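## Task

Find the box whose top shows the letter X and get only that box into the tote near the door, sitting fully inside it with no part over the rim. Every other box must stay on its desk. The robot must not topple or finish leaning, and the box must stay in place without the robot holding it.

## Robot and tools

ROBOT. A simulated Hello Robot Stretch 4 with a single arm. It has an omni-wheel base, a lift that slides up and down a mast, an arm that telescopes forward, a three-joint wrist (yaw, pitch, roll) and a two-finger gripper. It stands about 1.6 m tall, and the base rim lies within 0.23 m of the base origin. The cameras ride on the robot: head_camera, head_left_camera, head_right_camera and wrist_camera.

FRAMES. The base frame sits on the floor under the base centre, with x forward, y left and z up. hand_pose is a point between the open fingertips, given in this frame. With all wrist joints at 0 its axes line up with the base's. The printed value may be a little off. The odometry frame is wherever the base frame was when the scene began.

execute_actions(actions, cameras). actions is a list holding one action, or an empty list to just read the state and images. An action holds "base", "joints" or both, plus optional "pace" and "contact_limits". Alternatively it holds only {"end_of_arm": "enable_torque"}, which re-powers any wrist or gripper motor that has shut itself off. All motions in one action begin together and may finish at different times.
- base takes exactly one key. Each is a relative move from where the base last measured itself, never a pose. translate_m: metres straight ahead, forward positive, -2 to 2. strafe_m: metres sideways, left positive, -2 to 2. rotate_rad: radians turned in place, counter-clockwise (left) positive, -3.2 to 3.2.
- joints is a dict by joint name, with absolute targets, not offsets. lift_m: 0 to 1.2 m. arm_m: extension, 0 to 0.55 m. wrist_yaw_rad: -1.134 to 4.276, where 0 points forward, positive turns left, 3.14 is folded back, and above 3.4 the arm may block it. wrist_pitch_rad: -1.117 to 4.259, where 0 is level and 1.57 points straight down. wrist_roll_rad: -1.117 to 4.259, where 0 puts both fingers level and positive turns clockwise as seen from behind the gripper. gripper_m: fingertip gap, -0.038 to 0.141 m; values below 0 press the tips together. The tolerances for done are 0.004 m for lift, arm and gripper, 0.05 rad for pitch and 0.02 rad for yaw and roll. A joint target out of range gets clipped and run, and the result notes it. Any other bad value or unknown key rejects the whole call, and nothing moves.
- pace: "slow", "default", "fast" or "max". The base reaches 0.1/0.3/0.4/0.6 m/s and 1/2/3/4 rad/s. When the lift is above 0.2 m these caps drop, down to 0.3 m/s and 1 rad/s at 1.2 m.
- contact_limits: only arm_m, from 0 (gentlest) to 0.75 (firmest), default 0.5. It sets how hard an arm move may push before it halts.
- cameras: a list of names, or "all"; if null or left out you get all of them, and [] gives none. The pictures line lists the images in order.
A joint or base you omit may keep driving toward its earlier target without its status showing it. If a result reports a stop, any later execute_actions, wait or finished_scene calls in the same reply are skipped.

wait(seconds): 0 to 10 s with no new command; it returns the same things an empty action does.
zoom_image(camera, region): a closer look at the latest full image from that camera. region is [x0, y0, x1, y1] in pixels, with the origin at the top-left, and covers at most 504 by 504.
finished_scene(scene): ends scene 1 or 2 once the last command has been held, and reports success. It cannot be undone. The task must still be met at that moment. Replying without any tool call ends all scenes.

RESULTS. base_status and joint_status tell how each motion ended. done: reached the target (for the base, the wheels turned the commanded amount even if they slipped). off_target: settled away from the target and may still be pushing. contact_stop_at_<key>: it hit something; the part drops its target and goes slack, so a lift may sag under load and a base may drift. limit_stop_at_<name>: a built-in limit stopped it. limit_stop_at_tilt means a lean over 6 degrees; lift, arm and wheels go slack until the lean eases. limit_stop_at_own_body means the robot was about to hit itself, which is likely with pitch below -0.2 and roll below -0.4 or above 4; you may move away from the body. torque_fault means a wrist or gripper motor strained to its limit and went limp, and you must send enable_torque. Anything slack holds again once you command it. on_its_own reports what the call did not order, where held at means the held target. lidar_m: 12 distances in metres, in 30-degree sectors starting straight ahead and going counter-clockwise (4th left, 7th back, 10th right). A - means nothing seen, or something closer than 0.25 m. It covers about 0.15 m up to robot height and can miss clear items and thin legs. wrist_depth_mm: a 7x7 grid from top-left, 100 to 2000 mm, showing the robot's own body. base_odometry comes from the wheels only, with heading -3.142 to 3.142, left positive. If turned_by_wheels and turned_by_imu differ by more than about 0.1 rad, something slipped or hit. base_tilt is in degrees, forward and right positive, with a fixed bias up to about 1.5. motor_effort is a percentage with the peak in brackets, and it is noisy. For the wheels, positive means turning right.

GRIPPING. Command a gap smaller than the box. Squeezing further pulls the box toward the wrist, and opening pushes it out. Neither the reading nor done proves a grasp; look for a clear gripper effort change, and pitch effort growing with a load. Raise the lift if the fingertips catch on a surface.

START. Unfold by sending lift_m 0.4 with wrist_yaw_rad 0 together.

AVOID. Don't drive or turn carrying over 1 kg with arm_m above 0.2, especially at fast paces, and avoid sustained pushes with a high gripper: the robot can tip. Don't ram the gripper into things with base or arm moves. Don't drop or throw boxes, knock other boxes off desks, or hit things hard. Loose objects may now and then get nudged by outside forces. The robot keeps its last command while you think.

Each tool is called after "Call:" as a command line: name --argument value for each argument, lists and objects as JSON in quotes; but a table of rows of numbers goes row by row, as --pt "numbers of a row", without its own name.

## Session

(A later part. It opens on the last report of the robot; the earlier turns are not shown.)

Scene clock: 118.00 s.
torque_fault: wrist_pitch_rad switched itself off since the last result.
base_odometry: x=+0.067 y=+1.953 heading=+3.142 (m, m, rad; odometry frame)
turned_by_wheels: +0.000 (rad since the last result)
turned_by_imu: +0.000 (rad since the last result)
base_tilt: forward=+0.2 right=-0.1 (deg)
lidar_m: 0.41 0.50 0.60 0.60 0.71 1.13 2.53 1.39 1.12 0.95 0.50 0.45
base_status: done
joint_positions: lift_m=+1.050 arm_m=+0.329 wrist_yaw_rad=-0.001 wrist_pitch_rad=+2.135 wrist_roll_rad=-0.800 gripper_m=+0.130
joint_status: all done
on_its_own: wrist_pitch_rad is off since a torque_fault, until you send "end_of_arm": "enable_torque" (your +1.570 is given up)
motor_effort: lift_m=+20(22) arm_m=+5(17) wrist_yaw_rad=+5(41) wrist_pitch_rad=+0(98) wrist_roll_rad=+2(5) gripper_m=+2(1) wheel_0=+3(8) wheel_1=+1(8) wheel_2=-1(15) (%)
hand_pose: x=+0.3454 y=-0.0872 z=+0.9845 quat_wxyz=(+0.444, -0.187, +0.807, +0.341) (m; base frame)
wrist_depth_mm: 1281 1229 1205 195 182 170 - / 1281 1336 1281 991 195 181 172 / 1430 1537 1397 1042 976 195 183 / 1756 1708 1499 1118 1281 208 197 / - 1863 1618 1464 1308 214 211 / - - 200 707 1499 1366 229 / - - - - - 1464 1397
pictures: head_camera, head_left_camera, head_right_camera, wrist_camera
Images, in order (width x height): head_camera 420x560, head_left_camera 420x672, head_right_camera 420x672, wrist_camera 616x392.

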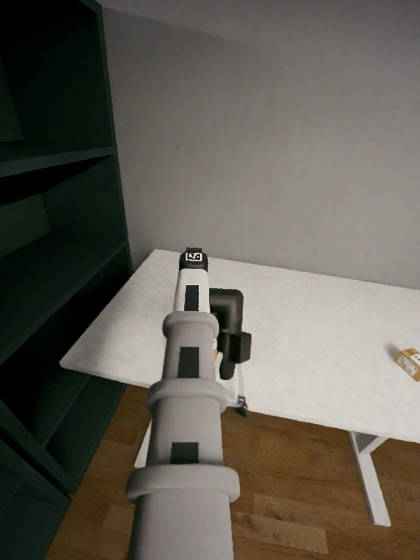

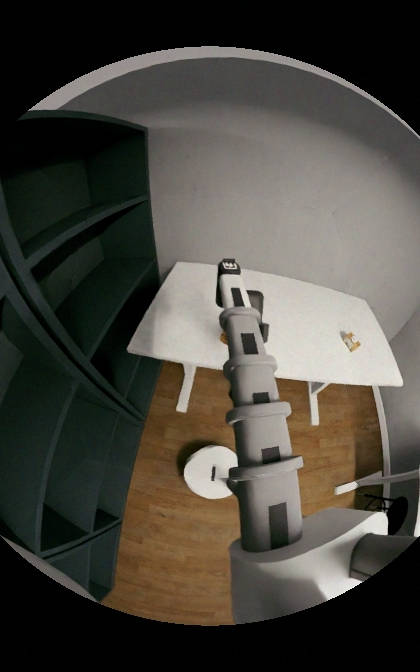

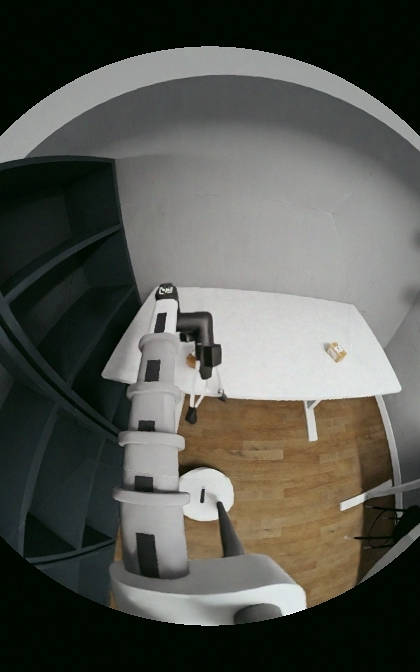

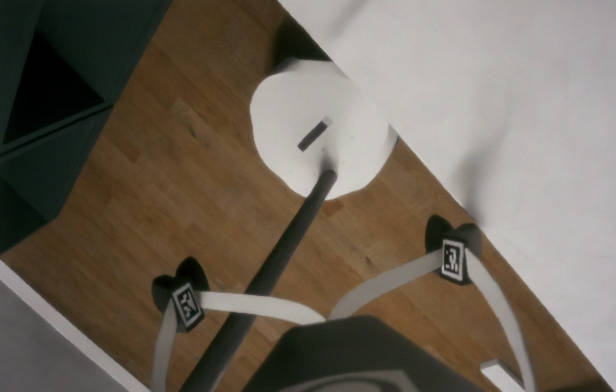

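Call:
execute_actions --actions '[{"end_of_arm": "enable_torque"}]' --cameras '[]'

Call:
execute_actions --actions '[{"joints": {"arm_m": 0.25, "lift_m": 1.2}}]'

Scene clock: 125.07 s.
base_odometry: x=+0.067 y=+1.953 heading=+3.142 (m, m, rad; odometry frame)
turned_by_wheels: +0.000 (rad since the last result)
turned_by_imu: +0.000 (rad since the last result)
base_tilt: forward=+0.1 right=-0.2 (deg)
lidar_m: 0.41 0.48 0.58 0.61 0.69 1.12 2.53 1.37 1.12 0.97 0.49 0.45
base_status: not commanded
joint_positions: lift_m=+1.050 arm_m=+0.329 wrist_yaw_rad=-0.001 wrist_pitch_rad=+2.136 wrist_roll_rad=-0.800 gripper_m=+0.130
joint_status: not commanded
end_of_arm: enable_torque: each motor that was off is on again
on_its_own: wrist_pitch_rad is held at +2.136, not at your +1.570, since a torque_fault
motor_effort: lift_m=+20(20) arm_m=+5(6) wrist_yaw_rad=+5(5) wrist_pitch_rad=+0(2) wrist_roll_rad=+2(2) gripper_m=+3(1) wheel_0=+4(3) wheel_1=+2(2) wheel_2=-1(1) (%)
hand_pose: x=+0.3453 y=-0.0872 z=+0.9846 quat_wxyz=(+0.444, -0.187, +0.807, +0.341) (m; base frame)
wrist_depth_mm: 1281 1229 1182 196 182 170 - / 1281 1397 1281 976 195 181 172 / 1430 1499 1366 1042 960 194 183 / 1863 1708 1499 1118 1281 208 196 / - 1863 1661 1499 1366 214 213 / - - 200 707 1464 1366 230 / - - - - - 1499 1366
pictures: none
No camera images: the call's "cameras" was empty. Leave "cameras" out to get every camera's image.

Scene clock: 126.77 s.
base_odometry: x=+0.067 y=+1.953 heading=+3.142 (m, m, rad; odometry frame)
turned_by_wheels: +0.000 (rad since the last result)
turned_by_imu: +0.000 (rad since the last result)
base_tilt: forward=+0.3 right=+0.0 (deg)
lidar_m: 0.40 0.49 0.61 0.61 0.68 1.16 2.53 1.37 1.13 0.93 0.53 0.42
base_status: not commanded
joint_positions: lift_m=+1.200 arm_m=+0.251 wrist_yaw_rad=+0.000 wrist_pitch_rad=+2.135 wrist_roll_rad=-0.800 gripper_m=+0.130
joint_status: all done
on_its_own: wrist_pitch_rad is held at +2.136, not at your +1.570, since a torque_fault
motor_effort: lift_m=+23(26) arm_m=-5(5) wrist_yaw_rad=+1(5) wrist_pitch_rad=+3(1) wrist_roll_rad=+2(2) gripper_m=-2(2) wheel_0=+3(4) wheel_1=+1(2) wheel_2=-1(0) (%)
hand_pose: x=+0.2676 y=-0.0874 z=+1.1342 quat_wxyz=(+0.444, -0.188, +0.807, +0.341) (m; base frame)
wrist_depth_mm: 960 1366 1366 1205 1138 1098 281 / 1078 1464 1430 1118 1060 1160 691 / 1708 1708 1537 1229 1281 1255 1160 / 1921 1863 1708 1537 1430 1336 1255 / - - 1863 1661 1537 208 1336 / - - 198 1756 1661 1537 1464 / - - - - - 1661 1537
pictures: head_camera, head_left_camera, head_right_camera, wrist_camera
Images, in order (width x height): head_camera 420x560, head_left_camera 420x672, head_right_camera 420x672, wrist_camera 616x392.

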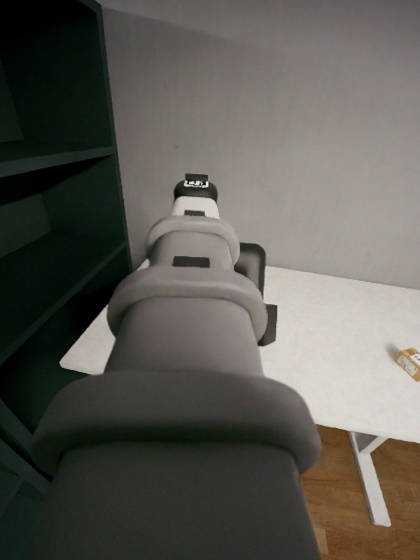

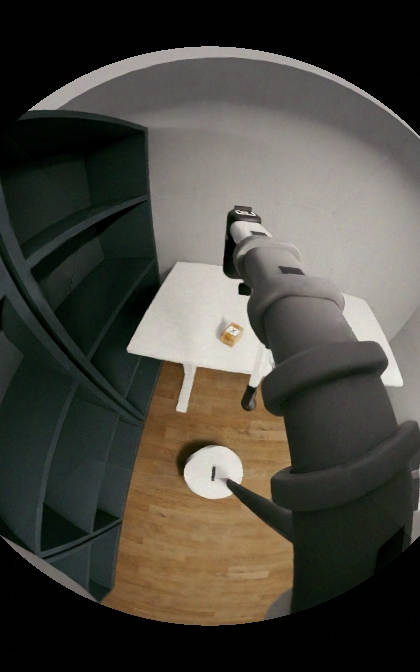

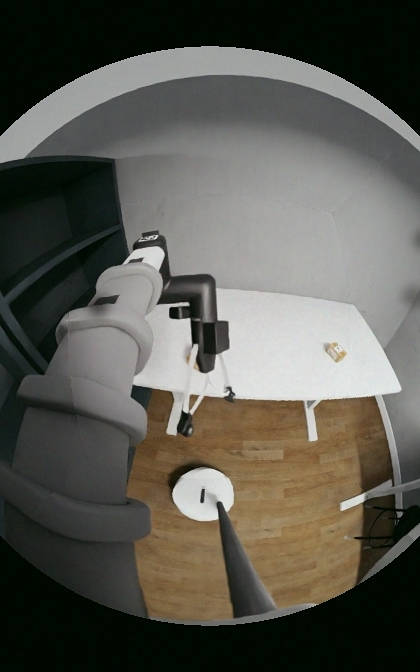

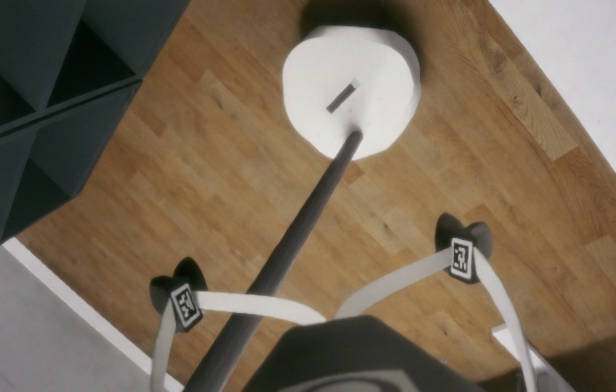

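Call:
execute_actions --actions '[{"joints": {"wrist_pitch_rad": 1.57, "wrist_roll_rad": 0.0}}]'

Scene clock: 131.47 s.
base_odometry: x=+0.067 y=+1.953 heading=+3.142 (m, m, rad; odometry frame)
turned_by_wheels: +0.000 (rad since the last result)
turned_by_imu: +0.000 (rad since the last result)
base_tilt: forward=+0.2 right=-0.2 (deg)
lidar_m: 0.39 0.47 0.61 0.61 0.68 1.13 2.55 1.38 1.14 0.96 0.51 0.41
base_status: not commanded
joint_positions: lift_m=+1.200 arm_m=+0.251 wrist_yaw_rad=+0.000 wrist_pitch_rad=+1.570 wrist_roll_rad=-0.001 gripper_m=+0.130
joint_status: all done
motor_effort: lift_m=+23(23) arm_m=-6(5) wrist_yaw_rad=+0(1) wrist_pitch_rad=-2(7) wrist_roll_rad=+3(8) gripper_m=+1(1) wheel_0=+3(3) wheel_1=+2(1) wheel_2=-1(0) (%)
hand_pose: x=+0.4219 y=-0.0874 z=+1.0895 quat_wxyz=(+0.707, +0.000, +0.707, +0.000) (m; base frame)
wrist_depth_mm: 345 345 322 345 349 351 347 / 349 351 303 353 353 353 353 / 353 355 355 355 357 355 357 / 357 359 359 357 359 362 362 / 946 1281 1281 1308 1308 209 1281 / 1229 1229 198 1078 1336 1308 1336 / 1255 1229 1336 - - 1308 1336
pictures: head_camera, head_left_camera, head_right_camera, wrist_camera
Images, in order (width x height): head_camera 420x560, head_left_camera 420x672, head_right_camera 420x672, wrist_camera 616x392.

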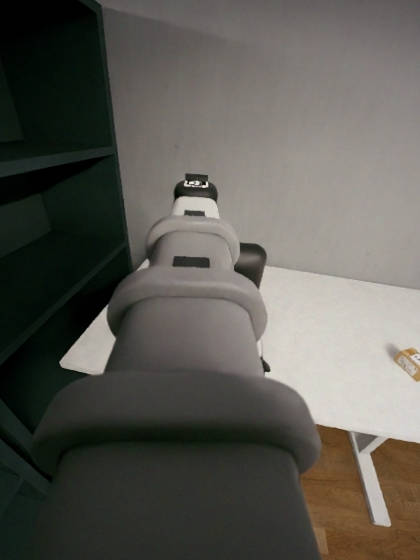

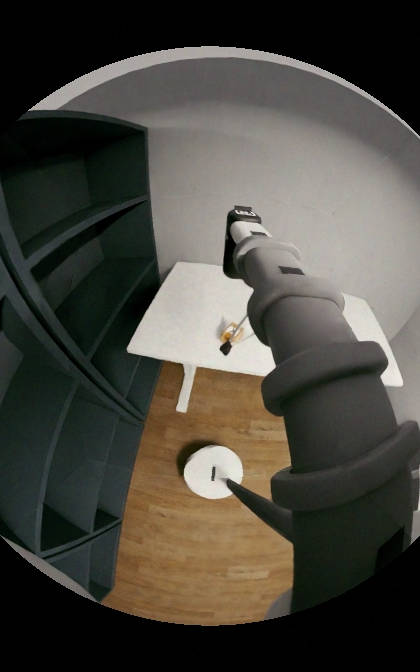

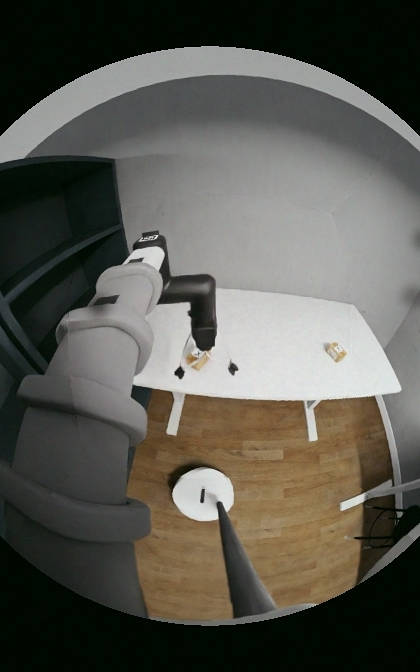

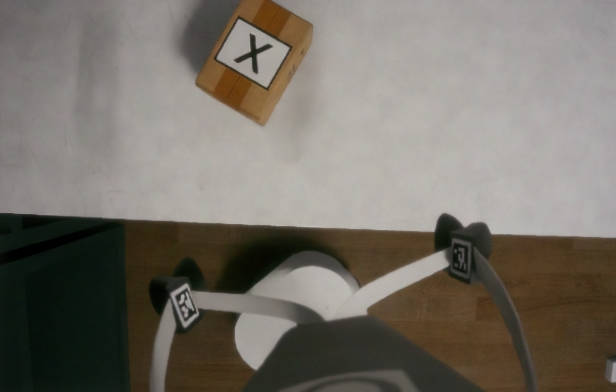

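Call:
execute_actions --actions '[{"base": {"strafe_m": 0.03}, "joints": {"arm_m": 0.388, "wrist_roll_rad": 0.64}}]' --cameras '["wrist_camera", "head_right_camera"]'

Scene clock: 157.77 s.
base_odometry: x=+0.067 y=+1.923 heading=+3.141 (m, m, rad; odometry frame)
turned_by_wheels: +0.000 (rad since the last result)
turned_by_imu: +0.000 (rad since the last result)
base_tilt: forward=+0.3 right=-0.1 (deg)
lidar_m: 0.41 0.49 0.58 0.57 0.65 1.11 2.54 1.43 1.15 0.95 0.51 0.40
base_status: done
joint_positions: lift_m=+1.200 arm_m=+0.387 wrist_yaw_rad=+0.000 wrist_pitch_rad=+1.570 wrist_roll_rad=+0.639 gripper_m=+0.130
joint_status: all done
motor_effort: lift_m=+23(23) arm_m=+5(6) wrist_yaw_rad=+1(0) wrist_pitch_rad=+0(2) wrist_roll_rad=+3(8) gripper_m=+2(0) wheel_0=-2(11) wheel_1=-1(8) wheel_2=+0(0) (%)
hand_pose: x=+0.5582 y=-0.0874 z=+1.0895 quat_wxyz=(+0.672, +0.222, +0.671, -0.222) (m; base frame)
wrist_depth_mm: 342 345 347 349 349 351 353 / 347 349 349 353 353 355 355 / 351 353 353 355 357 357 359 / 355 355 357 310 359 362 364 / 359 357 359 314 366 210 1336 / 364 362 199 364 368 1118 1336 / 366 366 368 - - 1118 1336
pictures: head_right_camera, wrist_camera
Images, in order (width x height): head_right_camera 420x672, wrist_camera 616x392.

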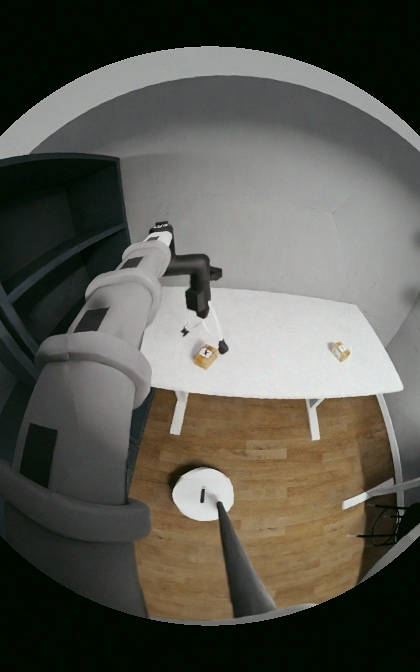

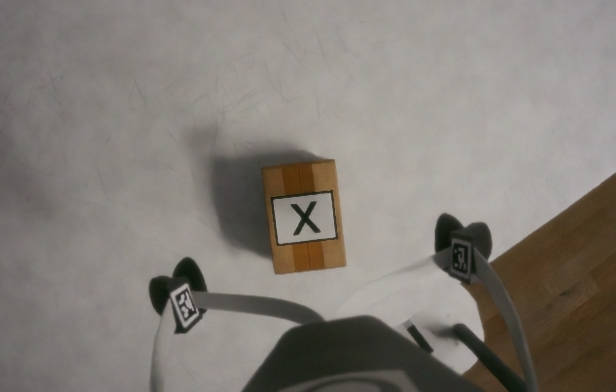

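Call:
execute_actions --actions '[{"joints": {"lift_m": 1.12, "gripper_m": 0.10}}]' --cameras '["wrist_camera", "head_right_camera"]'

Scene clock: 165.23 s.
base_odometry: x=+0.067 y=+1.923 heading=+3.141 (m, m, rad; odometry frame)
turned_by_wheels: +0.000 (rad since the last result)
turned_by_imu: +0.000 (rad since the last result)
base_tilt: forward=+0.2 right=-0.1 (deg)
lidar_m: 0.40 0.49 0.58 0.57 0.66 1.12 2.52 1.43 1.14 0.98 0.52 0.43
base_status: not commanded
joint_positions: lift_m=+1.120 arm_m=+0.387 wrist_yaw_rad=+0.000 wrist_pitch_rad=+1.570 wrist_roll_rad=+0.639 gripper_m=+0.100
joint_status: all done
motor_effort: lift_m=+17(21) arm_m=+5(5) wrist_yaw_rad=+0(1) wrist_pitch_rad=-3(1) wrist_roll_rad=+3(4) gripper_m=-2(2) wheel_0=-1(2) wheel_1=-1(1) wheel_2=+0(0) (%)
hand_pose: x=+0.5582 y=-0.0874 z=+1.0100 quat_wxyz=(+0.672, +0.222, +0.671, -0.222) (m; base frame)
wrist_depth_mm: 268 270 270 272 273 273 276 / 271 273 273 276 276 277 278 / 273 274 276 277 278 281 281 / 278 277 279 232 282 282 283 / 278 281 283 234 283 283 287 / 281 283 200 235 287 289 1281 / 285 285 287 - - 1042 1281
pictures: head_right_camera, wrist_camera
Images, in order (width x height): head_right_camera 420x672, wrist_camera 616x392.

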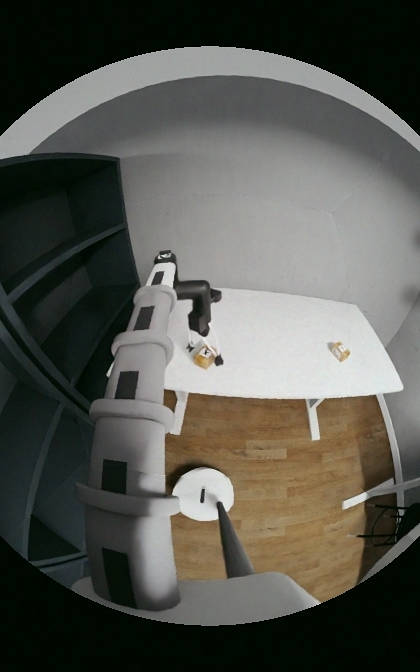

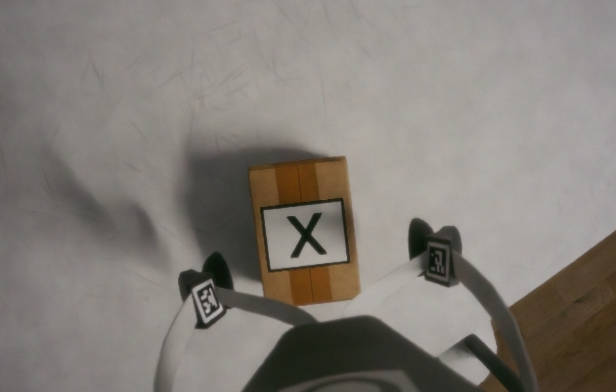

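Call:
execute_actions --actions '[{"joints": {"lift_m": 1.09}}]' --cameras '["wrist_camera"]'

Scene clock: 171.17 s.
base_odometry: x=+0.067 y=+1.923 heading=+3.141 (m, m, rad; odometry frame)
turned_by_wheels: +0.000 (rad since the last result)
turned_by_imu: +0.000 (rad since the last result)
base_tilt: forward=+0.2 right=-0.1 (deg)
lidar_m: 0.43 0.49 0.58 0.57 0.66 1.10 2.51 1.41 1.15 0.94 0.51 0.43
base_status: not commanded
joint_positions: lift_m=+1.090 arm_m=+0.387 wrist_yaw_rad=+0.000 wrist_pitch_rad=+1.570 wrist_roll_rad=+0.639 gripper_m=+0.100
joint_status: all done
motor_effort: lift_m=+17(15) arm_m=+5(5) wrist_yaw_rad=+1(0) wrist_pitch_rad=+1(1) wrist_roll_rad=+3(3) gripper_m=+0(1) wheel_0=-2(2) wheel_1=-1(1) wheel_2=+0(0) (%)
hand_pose: x=+0.5582 y=-0.0874 z=+0.9800 quat_wxyz=(+0.672, +0.222, +0.671, -0.222) (m; base frame)
wrist_depth_mm: 240 240 241 242 243 245 246 / 242 243 244 245 246 247 249 / 244 245 246 247 249 251 250 / 247 249 249 200 251 252 252 / 250 250 250 202 221 255 255 / 252 253 200 204 256 258 1229 / 254 256 256 - - 259 1229
pictures: wrist_camera
Images, in order (width x height): wrist_camera 616x392.

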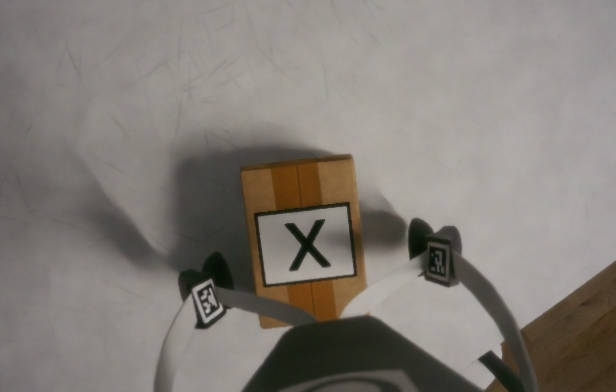

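Call:
execute_actions --actions '[{"joints": {"gripper_m": 0.01}}]' --cameras '["wrist_camera"]'

Scene clock: 176.00 s.
base_odometry: x=+0.067 y=+1.923 heading=+3.141 (m, m, rad; odometry frame)
turned_by_wheels: +0.000 (rad since the last result)
turned_by_imu: +0.000 (rad since the last result)
base_tilt: forward=+0.2 right=-0.1 (deg)
lidar_m: 0.41 0.49 0.57 0.57 0.66 1.08 2.53 1.44 1.16 0.97 0.51 0.43
base_status: not commanded
joint_positions: lift_m=+1.090 arm_m=+0.387 wrist_yaw_rad=+0.000 wrist_pitch_rad=+1.570 wrist_roll_rad=+0.639 gripper_m=+0.011
joint_status: all done
motor_effort: lift_m=+17(17) arm_m=+5(5) wrist_yaw_rad=+0(1) wrist_pitch_rad=-1(0) wrist_roll_rad=+3(3) gripper_m=-27(27) wheel_0=-2(2) wheel_1=-1(1) wheel_2=+0(0) (%)
hand_pose: x=+0.5582 y=-0.0874 z=+0.9800 quat_wxyz=(+0.672, +0.222, +0.671, -0.222) (m; base frame)
wrist_depth_mm: 239 240 242 242 244 246 246 / 241 243 245 245 247 246 248 / 245 245 246 246 249 250 251 / 247 248 248 186 252 253 254 / 250 252 252 187 189 255 256 / 252 253 184 189 190 257 1205 / 254 254 256 - - 866 1229
pictures: wrist_camera
Images, in order (width x height): wrist_camera 616x392.

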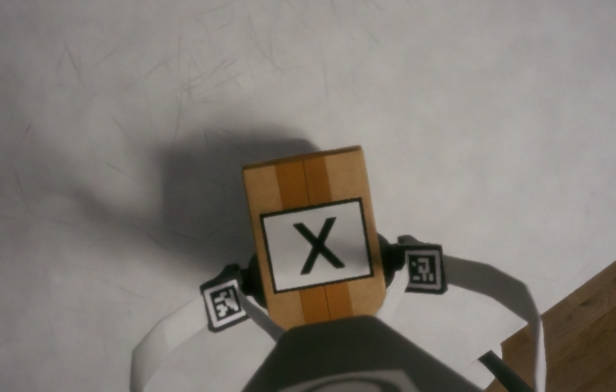

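Gripped. Lift and check the weight.

Call:
execute_actions --actions '[{"joints": {"lift_m": 1.15}}]' --cameras '["wrist_camera"]'

Scene clock: 180.03 s.
base_odometry: x=+0.067 y=+1.923 heading=+3.141 (m, m, rad; odometry frame)
turned_by_wheels: +0.000 (rad since the last result)
turned_by_imu: +0.000 (rad since the last result)
base_tilt: forward=+0.2 right=-0.1 (deg)
lidar_m: 0.41 0.48 0.59 0.58 0.66 1.10 2.53 1.43 1.15 0.94 0.48 0.41
base_status: not commanded
joint_positions: lift_m=+1.150 arm_m=+0.387 wrist_yaw_rad=+0.000 wrist_pitch_rad=+1.570 wrist_roll_rad=+0.639 gripper_m=+0.011
joint_status: all done
motor_effort: lift_m=+23(25) arm_m=+5(5) wrist_yaw_rad=+0(1) wrist_pitch_rad=+1(0) wrist_roll_rad=+3(3) gripper_m=-24(26) wheel_0=-2(2) wheel_1=-1(1) wheel_2=+0(0) (%)
hand_pose: x=+0.5582 y=-0.0874 z=+1.0395 quat_wxyz=(+0.672, +0.222, +0.671, -0.222) (m; base frame)
wrist_depth_mm: 296 297 297 300 300 304 304 / 298 300 301 303 304 304 306 / 303 303 304 304 306 307 309 / 306 307 307 186 309 312 314 / 307 309 310 187 190 315 1255 / 312 314 184 190 190 319 1255 / 315 314 319 - - 1078 1281
pictures: wrist_camera
Images, in order (width x height): wrist_camera 616x392.

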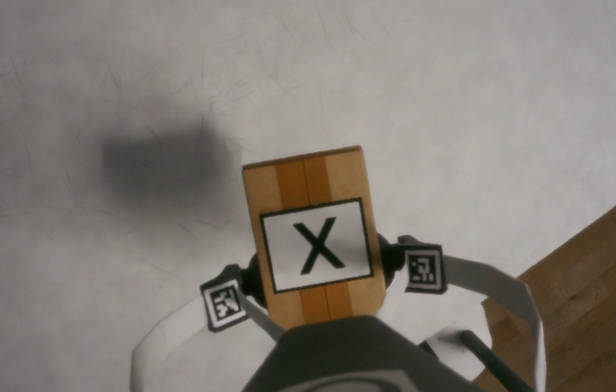

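Call:
execute_actions --actions '[{"joints": {"arm_m": 0.0}, "pace": "fast"}]' --cameras '[]'

Call:
execute_actions --actions '[{"base": {"rotate_rad": 1.43}, "joints": {"lift_m": 0.42, "wrist_roll_rad": 0.0}, "pace": "fast"}]'

Scene clock: 199.00 s.
base_odometry: x=+0.067 y=+1.923 heading=+3.141 (m, m, rad; odometry frame)
turned_by_wheels: +0.000 (rad since the last result)
turned_by_imu: +0.000 (rad since the last result)
base_tilt: forward=+0.1 right=-0.1 (deg)
lidar_m: 0.43 0.48 0.57 0.57 0.63 1.11 2.53 1.48 1.17 0.98 0.50 0.42
base_status: not commanded
joint_positions: lift_m=+1.150 arm_m=+0.001 wrist_yaw_rad=+0.000 wrist_pitch_rad=+1.570 wrist_roll_rad=+0.640 gripper_m=+0.011
joint_status: all done
motor_effort: lift_m=+23(23) arm_m=-5(5) wrist_yaw_rad=+2(2) wrist_pitch_rad=-2(0) wrist_roll_rad=+2(3) gripper_m=-26(26) wheel_0=-2(2) wheel_1=-1(1) wheel_2=+0(0) (%)
hand_pose: x=+0.1720 y=-0.0874 z=+1.0395 quat_wxyz=(+0.671, +0.222, +0.671, -0.222) (m; base frame)
wrist_depth_mm: 298 1182 1205 1205 1205 1229 1205 / 1042 1205 1229 1205 1229 1229 1205 / 1182 1205 1205 1255 1229 1229 1255 / 1160 1205 1255 186 1229 1281 1255 / 1160 1281 1229 187 190 1255 1281 / 976 1205 184 189 190 1255 1281 / 1205 1182 1281 - - 445 1281
pictures: none
No camera images: the call's "cameras" was empty. Leave "cameras" out to get every camera's image.

Scene clock: 201.90 s.
base_odometry: x=+0.067 y=+1.923 heading=-1.713 (m, m, rad; odometry frame)
turned_by_wheels: +1.429 (rad since the last result)
turned_by_imu: +1.410 (rad since the last result)
base_tilt: forward=+0.2 right=-0.1 (deg)
lidar_m: 0.58 0.60 0.87 2.49 1.65 1.18 1.17 0.58 0.43 0.41 0.42 0.61
base_status: done
joint_positions: lift_m=+0.420 arm_m=+0.001 wrist_yaw_rad=+0.000 wrist_pitch_rad=+1.570 wrist_roll_rad=+0.001 gripper_m=+0.011
joint_status: all done
motor_effort: lift_m=+18(20) arm_m=-5(6) wrist_yaw_rad=+1(1) wrist_pitch_rad=-3(2) wrist_roll_rad=-1(5) gripper_m=-25(26) wheel_0=-6(8) wheel_1=-4(4) wheel_2=-1(8) (%)
hand_pose: x=+0.1720 y=-0.0874 z=+0.3099 quat_wxyz=(+0.707, +0.000, +0.707, +0.000) (m; base frame)
wrist_depth_mm: 508 508 508 517 512 517 517 / 512 517 517 517 517 521 517 / 521 521 521 525 521 525 530 / 521 521 362 186 530 535 535 / 530 332 320 187 190 535 530 / 535 325 183 189 190 549 544 / 436 325 327 - - 554 554
pictures: head_camera, head_left_camera, head_right_camera, wrist_camera
Images, in order (width x height): head_camera 420x560, head_left_camera 420x672, head_right_camera 420x672, wrist_camera 616x392.

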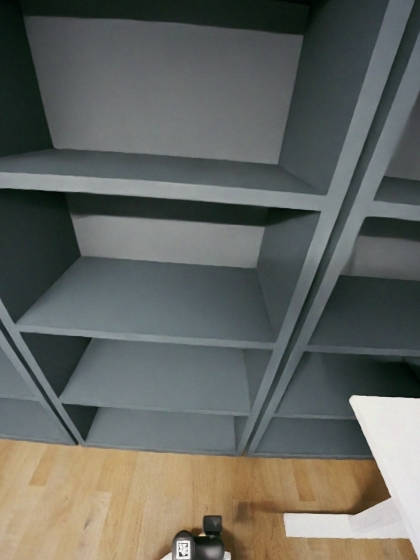

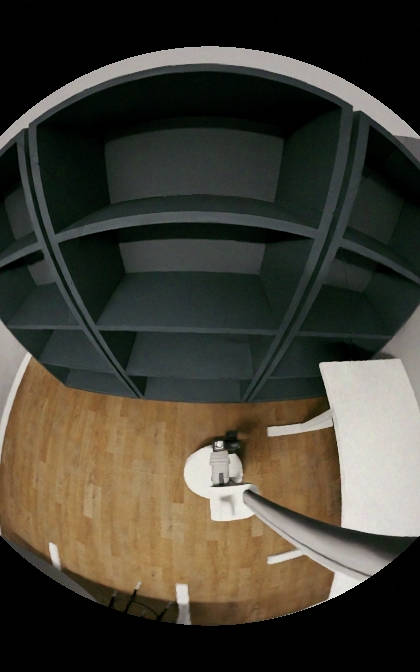

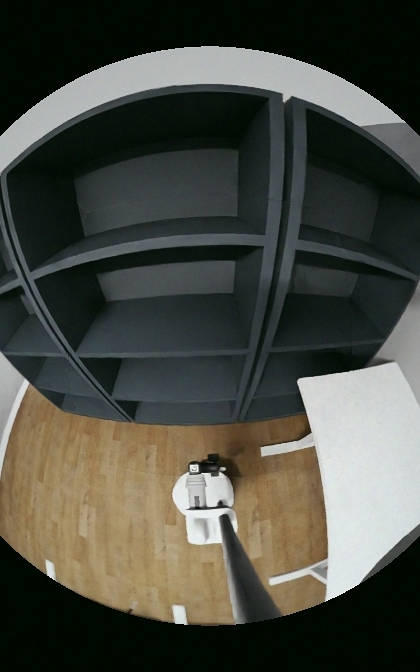

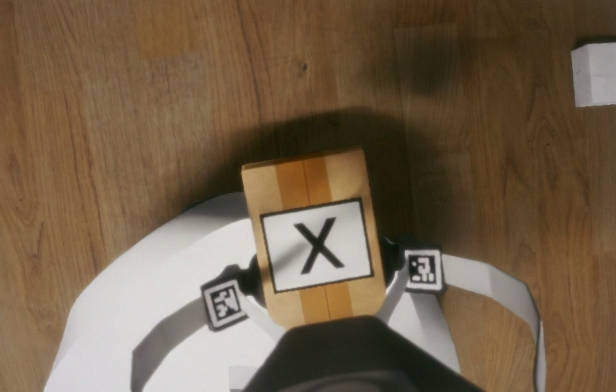

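Call:
execute_actions --actions '[{"base": {"strafe_m": 2.0}, "pace": "max"}]' --cameras '["head_camera", "head_left_camera"]'

Scene clock: 209.93 s.
base_odometry: x=+2.047 y=+1.640 heading=-1.713 (m, m, rad; odometry frame)
turned_by_wheels: +0.000 (rad since the last result)
turned_by_imu: -0.002 (rad since the last result)
base_tilt: forward=+0.1 right=+0.0 (deg)
lidar_m: 1.75 0.74 0.51 0.49 0.54 0.77 1.21 1.15 1.64 2.33 0.94 0.81
base_status: done
joint_positions: lift_m=+0.420 arm_m=+0.001 wrist_yaw_rad=+0.000 wrist_pitch_rad=+1.570 wrist_roll_rad=+0.001 gripper_m=+0.011
joint_status: not commanded
motor_effort: lift_m=+18(18) arm_m=-5(5) wrist_yaw_rad=+1(0) wrist_pitch_rad=+0(2) wrist_roll_rad=+0(1) gripper_m=-23(25) wheel_0=-1(16) wheel_1=-3(14) wheel_2=+0(2) (%)
hand_pose: x=+0.1720 y=-0.0874 z=+0.3099 quat_wxyz=(+0.707, +0.000, +0.707, +0.000) (m; base frame)
wrist_depth_mm: 508 512 508 512 517 517 517 / 512 517 517 517 517 517 525 / 521 521 521 525 525 525 525 / 525 530 362 186 535 535 535 / 530 334 322 188 190 539 539 / 535 322 183 189 189 539 544 / 436 325 329 - - 549 549
pictures: head_camera, head_left_camera
Images, in order (width x height): head_camera 420x560, head_left_camera 420x672.

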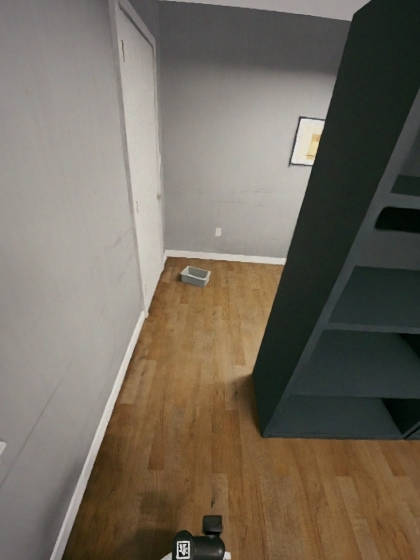

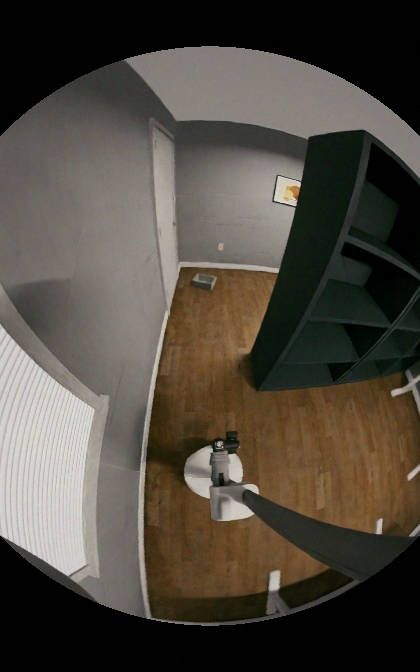

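Call:
execute_actions --actions '[{"base": {"strafe_m": 0.08}, "pace": "max"}]' --cameras '[]'

Call:
execute_actions --actions '[{"base": {"translate_m": 1.7}, "pace": "max"}]'

Scene clock: 219.43 s.
base_odometry: x=+2.126 y=+1.629 heading=-1.713 (m, m, rad; odometry frame)
turned_by_wheels: +0.000 (rad since the last result)
turned_by_imu: +0.000 (rad since the last result)
base_tilt: forward=+0.2 right=+0.0 (deg)
lidar_m: 1.50 0.64 0.44 0.40 0.44 0.66 1.49 1.18 1.65 2.36 0.96 0.86
base_status: done
joint_positions: lift_m=+0.420 arm_m=+0.001 wrist_yaw_rad=+0.000 wrist_pitch_rad=+1.570 wrist_roll_rad=+0.001 gripper_m=+0.011
joint_status: not commanded
motor_effort: lift_m=+18(18) arm_m=-5(5) wrist_yaw_rad=+1(1) wrist_pitch_rad=-4(1) wrist_roll_rad=+0(0) gripper_m=-25(23) wheel_0=+1(14) wheel_1=-1(13) wheel_2=+0(1) (%)
hand_pose: x=+0.1720 y=-0.0874 z=+0.3099 quat_wxyz=(+0.707, +0.000, +0.707, +0.000) (m; base frame)
wrist_depth_mm: 508 512 508 512 512 517 512 / 512 517 521 517 521 521 521 / 521 521 521 521 525 525 525 / 525 525 364 186 530 530 535 / 535 334 322 187 189 535 544 / 535 325 183 189 190 544 544 / 436 327 327 - - 549 549
pictures: none
No camera images: the call's "cameras" was empty. Leave "cameras" out to get every camera's image.

Scene clock: 224.10 s.
base_odometry: x=+1.886 y=-0.054 heading=-1.713 (m, m, rad; odometry frame)
turned_by_wheels: +0.000 (rad since the last result)
turned_by_imu: -0.001 (rad since the last result)
base_tilt: forward=+0.2 right=+0.0 (deg)
lidar_m: 0.54 0.49 0.36 0.32 0.40 0.57 1.85 0.78 0.82 2.54 1.62 0.52
base_status: done
joint_positions: lift_m=+0.420 arm_m=+0.001 wrist_yaw_rad=+0.000 wrist_pitch_rad=+1.570 wrist_roll_rad=+0.001 gripper_m=+0.011
joint_status: not commanded
motor_effort: lift_m=+18(18) arm_m=-5(5) wrist_yaw_rad=+1(1) wrist_pitch_rad=-1(2) wrist_roll_rad=+0(0) gripper_m=-23(25) wheel_0=+1(10) wheel_1=+2(9) wheel_2=+0(15) (%)
hand_pose: x=+0.1720 y=-0.0874 z=+0.3099 quat_wxyz=(+0.707, +0.000, +0.707, +0.000) (m; base frame)
wrist_depth_mm: 512 512 512 512 517 512 512 / 517 517 517 517 521 521 517 / 521 525 521 521 525 521 525 / 521 525 362 186 535 530 530 / 525 334 322 187 189 535 535 / 535 324 183 190 190 539 544 / 421 325 327 - - 549 549
pictures: head_camera, head_left_camera, head_right_camera, wrist_camera
Images, in order (width x height): head_camera 420x560, head_left_camera 420x672, head_right_camera 420x672, wrist_camera 616x392.

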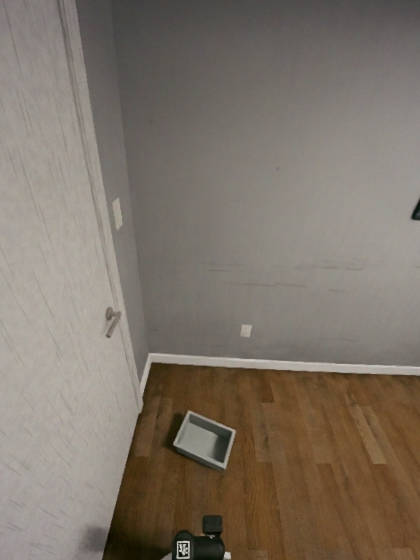

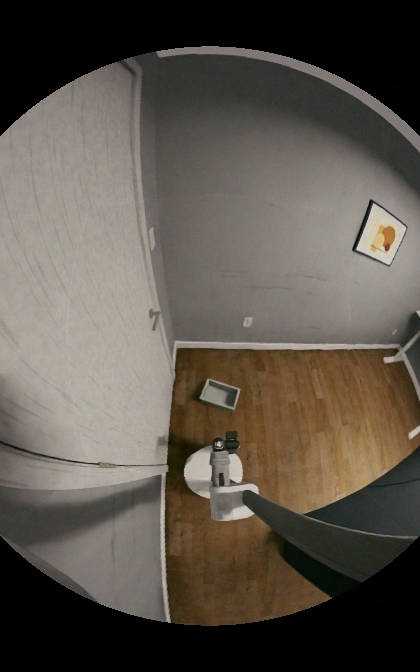

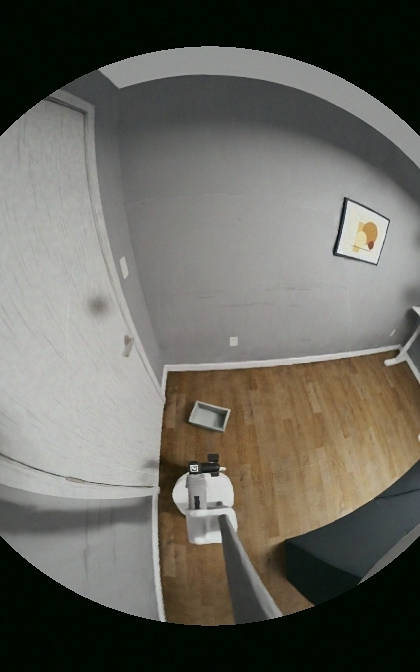

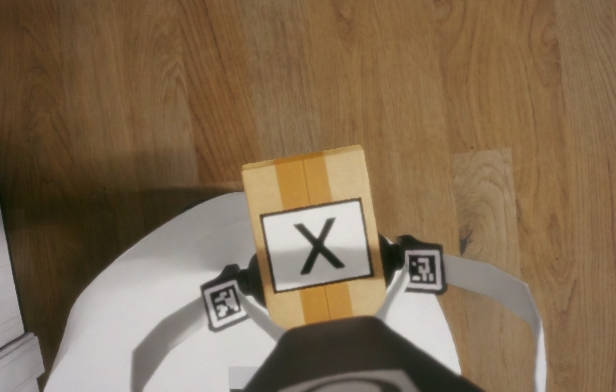

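Call:
execute_actions --actions '[{"joints": {"arm_m": 0.42, "lift_m": 0.45, "wrist_roll_rad": 0.35}, "pace": "fast"}]' --cameras '["head_camera", "wrist_camera"]'

Scene clock: 229.63 s.
base_odometry: x=+1.886 y=-0.054 heading=-1.713 (m, m, rad; odometry frame)
turned_by_wheels: +0.000 (rad since the last result)
turned_by_imu: +0.000 (rad since the last result)
base_tilt: forward=+0.2 right=-0.1 (deg)
lidar_m: 0.54 0.47 0.33 0.33 0.39 0.58 3.69 0.78 0.79 2.55 1.61 0.54
base_status: not commanded
joint_positions: lift_m=+0.450 arm_m=+0.419 wrist_yaw_rad=+0.000 wrist_pitch_rad=+1.570 wrist_roll_rad=+0.350 gripper_m=+0.011
joint_status: all done
motor_effort: lift_m=+23(26) arm_m=+5(5) wrist_yaw_rad=+1(0) wrist_pitch_rad=+0(2) wrist_roll_rad=+3(7) gripper_m=-28(25) wheel_0=+1(1) wheel_1=+2(2) wheel_2=+0(0) (%)
hand_pose: x=+0.5903 y=-0.0874 z=+0.3395 quat_wxyz=(+0.697, +0.123, +0.696, -0.123) (m; base frame)
wrist_depth_mm: 535 535 539 539 539 535 544 / 539 539 544 530 544 549 549 / 544 549 549 549 549 559 559 / 554 554 535 186 492 559 564 / 554 549 445 187 189 564 569 / 554 564 183 190 190 569 574 / 517 569 569 - - 580 580
pictures: head_camera, wrist_camera
Images, in order (width x height): head_camera 420x560, wrist_camera 616x392.

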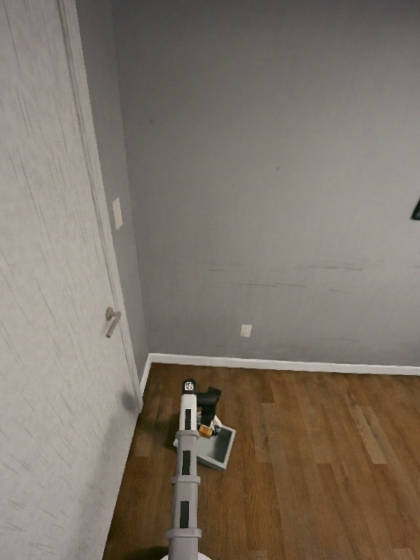

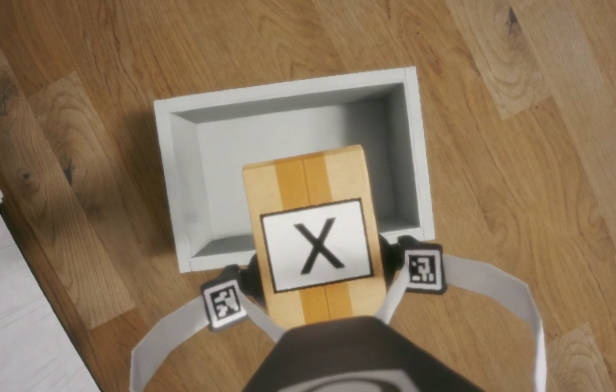

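Call:
execute_actions --actions '[{"joints": {"arm_m": 0.445, "lift_m": 0.2}, "pace": "fast"}]' --cameras '["head_camera", "wrist_camera"]'

Scene clock: 248.73 s.
base_odometry: x=+1.886 y=-0.054 heading=-1.713 (m, m, rad; odometry frame)
turned_by_wheels: +0.000 (rad since the last result)
turned_by_imu: +0.000 (rad since the last result)
base_tilt: forward=+0.3 right=-0.1 (deg)
lidar_m: 0.66 0.49 0.36 0.30 0.38 0.57 1.83 0.80 0.80 2.53 1.60 0.55
base_status: not commanded
joint_positions: lift_m=+0.200 arm_m=+0.444 wrist_yaw_rad=+0.000 wrist_pitch_rad=+1.570 wrist_roll_rad=+0.350 gripper_m=+0.011
joint_status: all done
motor_effort: lift_m=+17(20) arm_m=+5(6) wrist_yaw_rad=+1(1) wrist_pitch_rad=-1(2) wrist_roll_rad=+2(2) gripper_m=-25(26) wheel_0=+1(1) wheel_1=+2(2) wheel_2=+1(1) (%)
hand_pose: x=+0.6152 y=-0.0874 z=+0.0899 quat_wxyz=(+0.697, +0.123, +0.696, -0.123) (m; base frame)
wrist_depth_mm: 296 297 185 185 185 199 189 / 184 208 238 273 300 263 198 / 198 300 300 303 303 281 206 / 196 290 303 186 309 293 213 / 198 278 309 187 189 264 220 / 199 252 183 189 190 229 213 / 200 213 229 - - 198 199
pictures: head_camera, wrist_camera
Images, in order (width x height): head_camera 420x560, wrist_camera 616x392.

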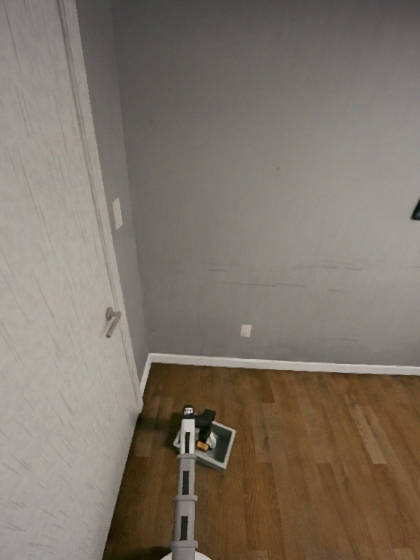

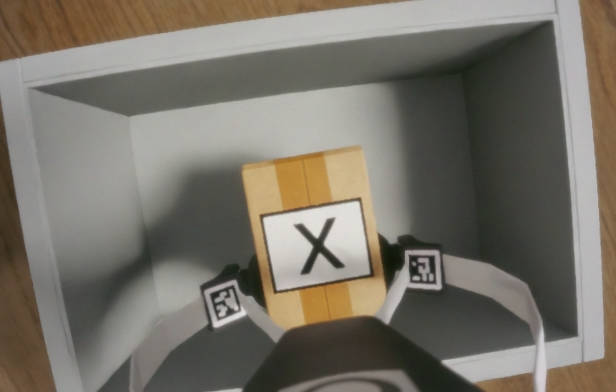

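Call:
execute_actions --actions '[{"joints": {"lift_m": 0.147}}]' --cameras '["wrist_camera"]'

Scene clock: 256.47 s.
base_odometry: x=+1.886 y=-0.054 heading=-1.713 (m, m, rad; odometry frame)
turned_by_wheels: +0.000 (rad since the last result)
turned_by_imu: +0.000 (rad since the last result)
base_tilt: forward=+0.2 right=+0.0 (deg)
lidar_m: 0.59 0.48 0.35 0.32 0.38 0.56 1.83 0.79 0.78 2.57 1.61 0.53
base_status: not commanded
joint_positions: lift_m=+0.147 arm_m=+0.444 wrist_yaw_rad=+0.000 wrist_pitch_rad=+1.570 wrist_roll_rad=+0.350 gripper_m=+0.011
joint_status: all done
motor_effort: lift_m=+17(15) arm_m=+5(5) wrist_yaw_rad=+1(1) wrist_pitch_rad=+0(1) wrist_roll_rad=+3(2) gripper_m=-24(22) wheel_0=+1(1) wheel_1=+2(2) wheel_2=+1(0) (%)
hand_pose: x=+0.6152 y=-0.0874 z=+0.0370 quat_wxyz=(+0.697, +0.123, +0.696, -0.123) (m; base frame)
wrist_depth_mm: 132 140 151 162 178 199 189 / 179 208 239 249 249 249 199 / 198 248 250 250 251 252 206 / 193 252 253 186 255 255 213 / 187 254 255 187 190 257 219 / 183 252 183 189 190 229 212 / 180 213 230 - - 195 -
pictures: wrist_camera
Images, in order (width x height): wrist_camera 616x392.

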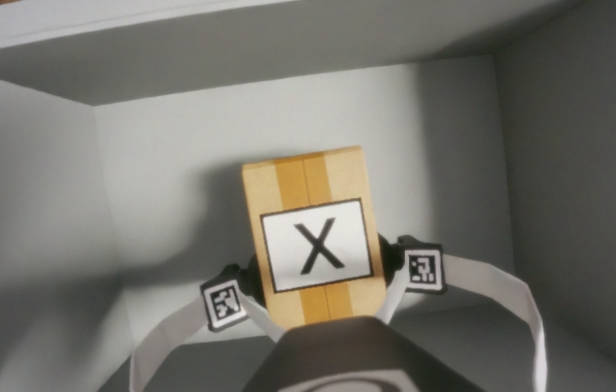

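Floor depth 0.255 matches the grasp height (0.252). Opening.

Call:
execute_actions --actions '[{"joints": {"gripper_m": 0.09}}]' --cameras '["wrist_camera"]'

Call:
execute_actions --actions '[{"joints": {"lift_m": 0.4}, "pace": "fast"}]' --cameras '["wrist_camera", "head_camera"]'

Scene clock: 261.93 s.
base_odometry: x=+1.886 y=-0.054 heading=-1.713 (m, m, rad; odometry frame)
turned_by_wheels: +0.000 (rad since the last result)
turned_by_imu: +0.000 (rad since the last result)
base_tilt: forward=+0.3 right=-0.2 (deg)
lidar_m: 0.59 0.48 0.35 0.33 0.39 0.59 1.80 0.81 0.79 2.55 1.61 0.54
base_status: not commanded
joint_positions: lift_m=+0.147 arm_m=+0.444 wrist_yaw_rad=+0.000 wrist_pitch_rad=+1.570 wrist_roll_rad=+0.350 gripper_m=+0.090
joint_status: all done
motor_effort: lift_m=+17(17) arm_m=+5(6) wrist_yaw_rad=+1(1) wrist_pitch_rad=+0(1) wrist_roll_rad=+2(2) gripper_m=+0(26) wheel_0=+1(1) wheel_1=+2(2) wheel_2=+1(0) (%)
hand_pose: x=+0.6152 y=-0.0874 z=+0.0370 quat_wxyz=(+0.697, +0.123, +0.696, -0.123) (m; base frame)
wrist_depth_mm: 132 140 151 161 178 198 187 / 179 208 237 249 250 251 199 / 198 250 251 252 253 253 206 / 193 252 252 205 255 255 213 / 187 254 256 206 208 258 220 / 183 257 194 208 242 230 224 / 179 225 226 - - 193 189
pictures: wrist_camera
Images, in order (width x height): wrist_camera 616x392.

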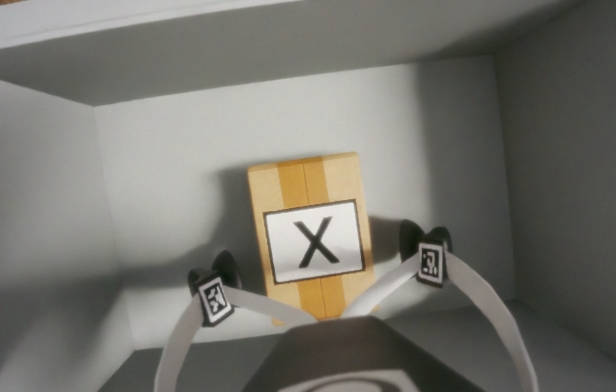

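Scene clock: 263.63 s.
base_odometry: x=+1.886 y=-0.054 heading=-1.713 (m, m, rad; odometry frame)
turned_by_wheels: +0.000 (rad since the last result)
turned_by_imu: +0.000 (rad since the last result)
base_tilt: forward=+0.2 right=-0.1 (deg)
lidar_m: 0.56 0.48 0.33 0.30 0.38 0.58 1.85 0.79 0.79 2.58 1.60 0.51
base_status: not commanded
joint_positions: lift_m=+0.400 arm_m=+0.444 wrist_yaw_rad=+0.000 wrist_pitch_rad=+1.570 wrist_roll_rad=+0.350 gripper_m=+0.090
joint_status: all done
motor_effort: lift_m=+22(27) arm_m=+5(5) wrist_yaw_rad=+1(0) wrist_pitch_rad=-2(2) wrist_roll_rad=+2(3) gripper_m=-2(4) wheel_0=+1(1) wheel_1=+2(2) wheel_2=+0(1) (%)
hand_pose: x=+0.6152 y=-0.0874 z=+0.2895 quat_wxyz=(+0.697, +0.123, +0.696, -0.123) (m; base frame)
wrist_depth_mm: 488 492 492 492 488 496 500 / 492 492 500 496 442 504 504 / 496 500 484 500 496 504 512 / 500 500 500 459 504 512 512 / 508 508 473 466 394 521 517 / 508 517 195 397 517 521 525 / 517 517 521 - - 530 530
pictures: head_camera, wrist_camera
Images, in order (width x height): head_camera 420x560, wrist_camera 616x392.

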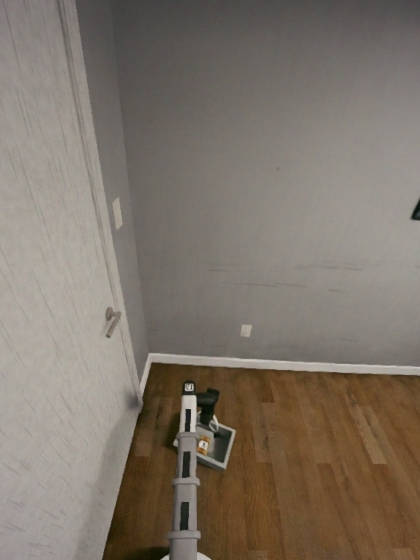

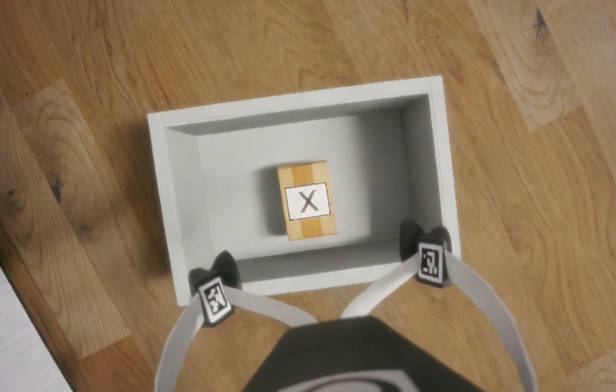

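Call:
finished_scene --scene 1

The scene is finished: the task was done.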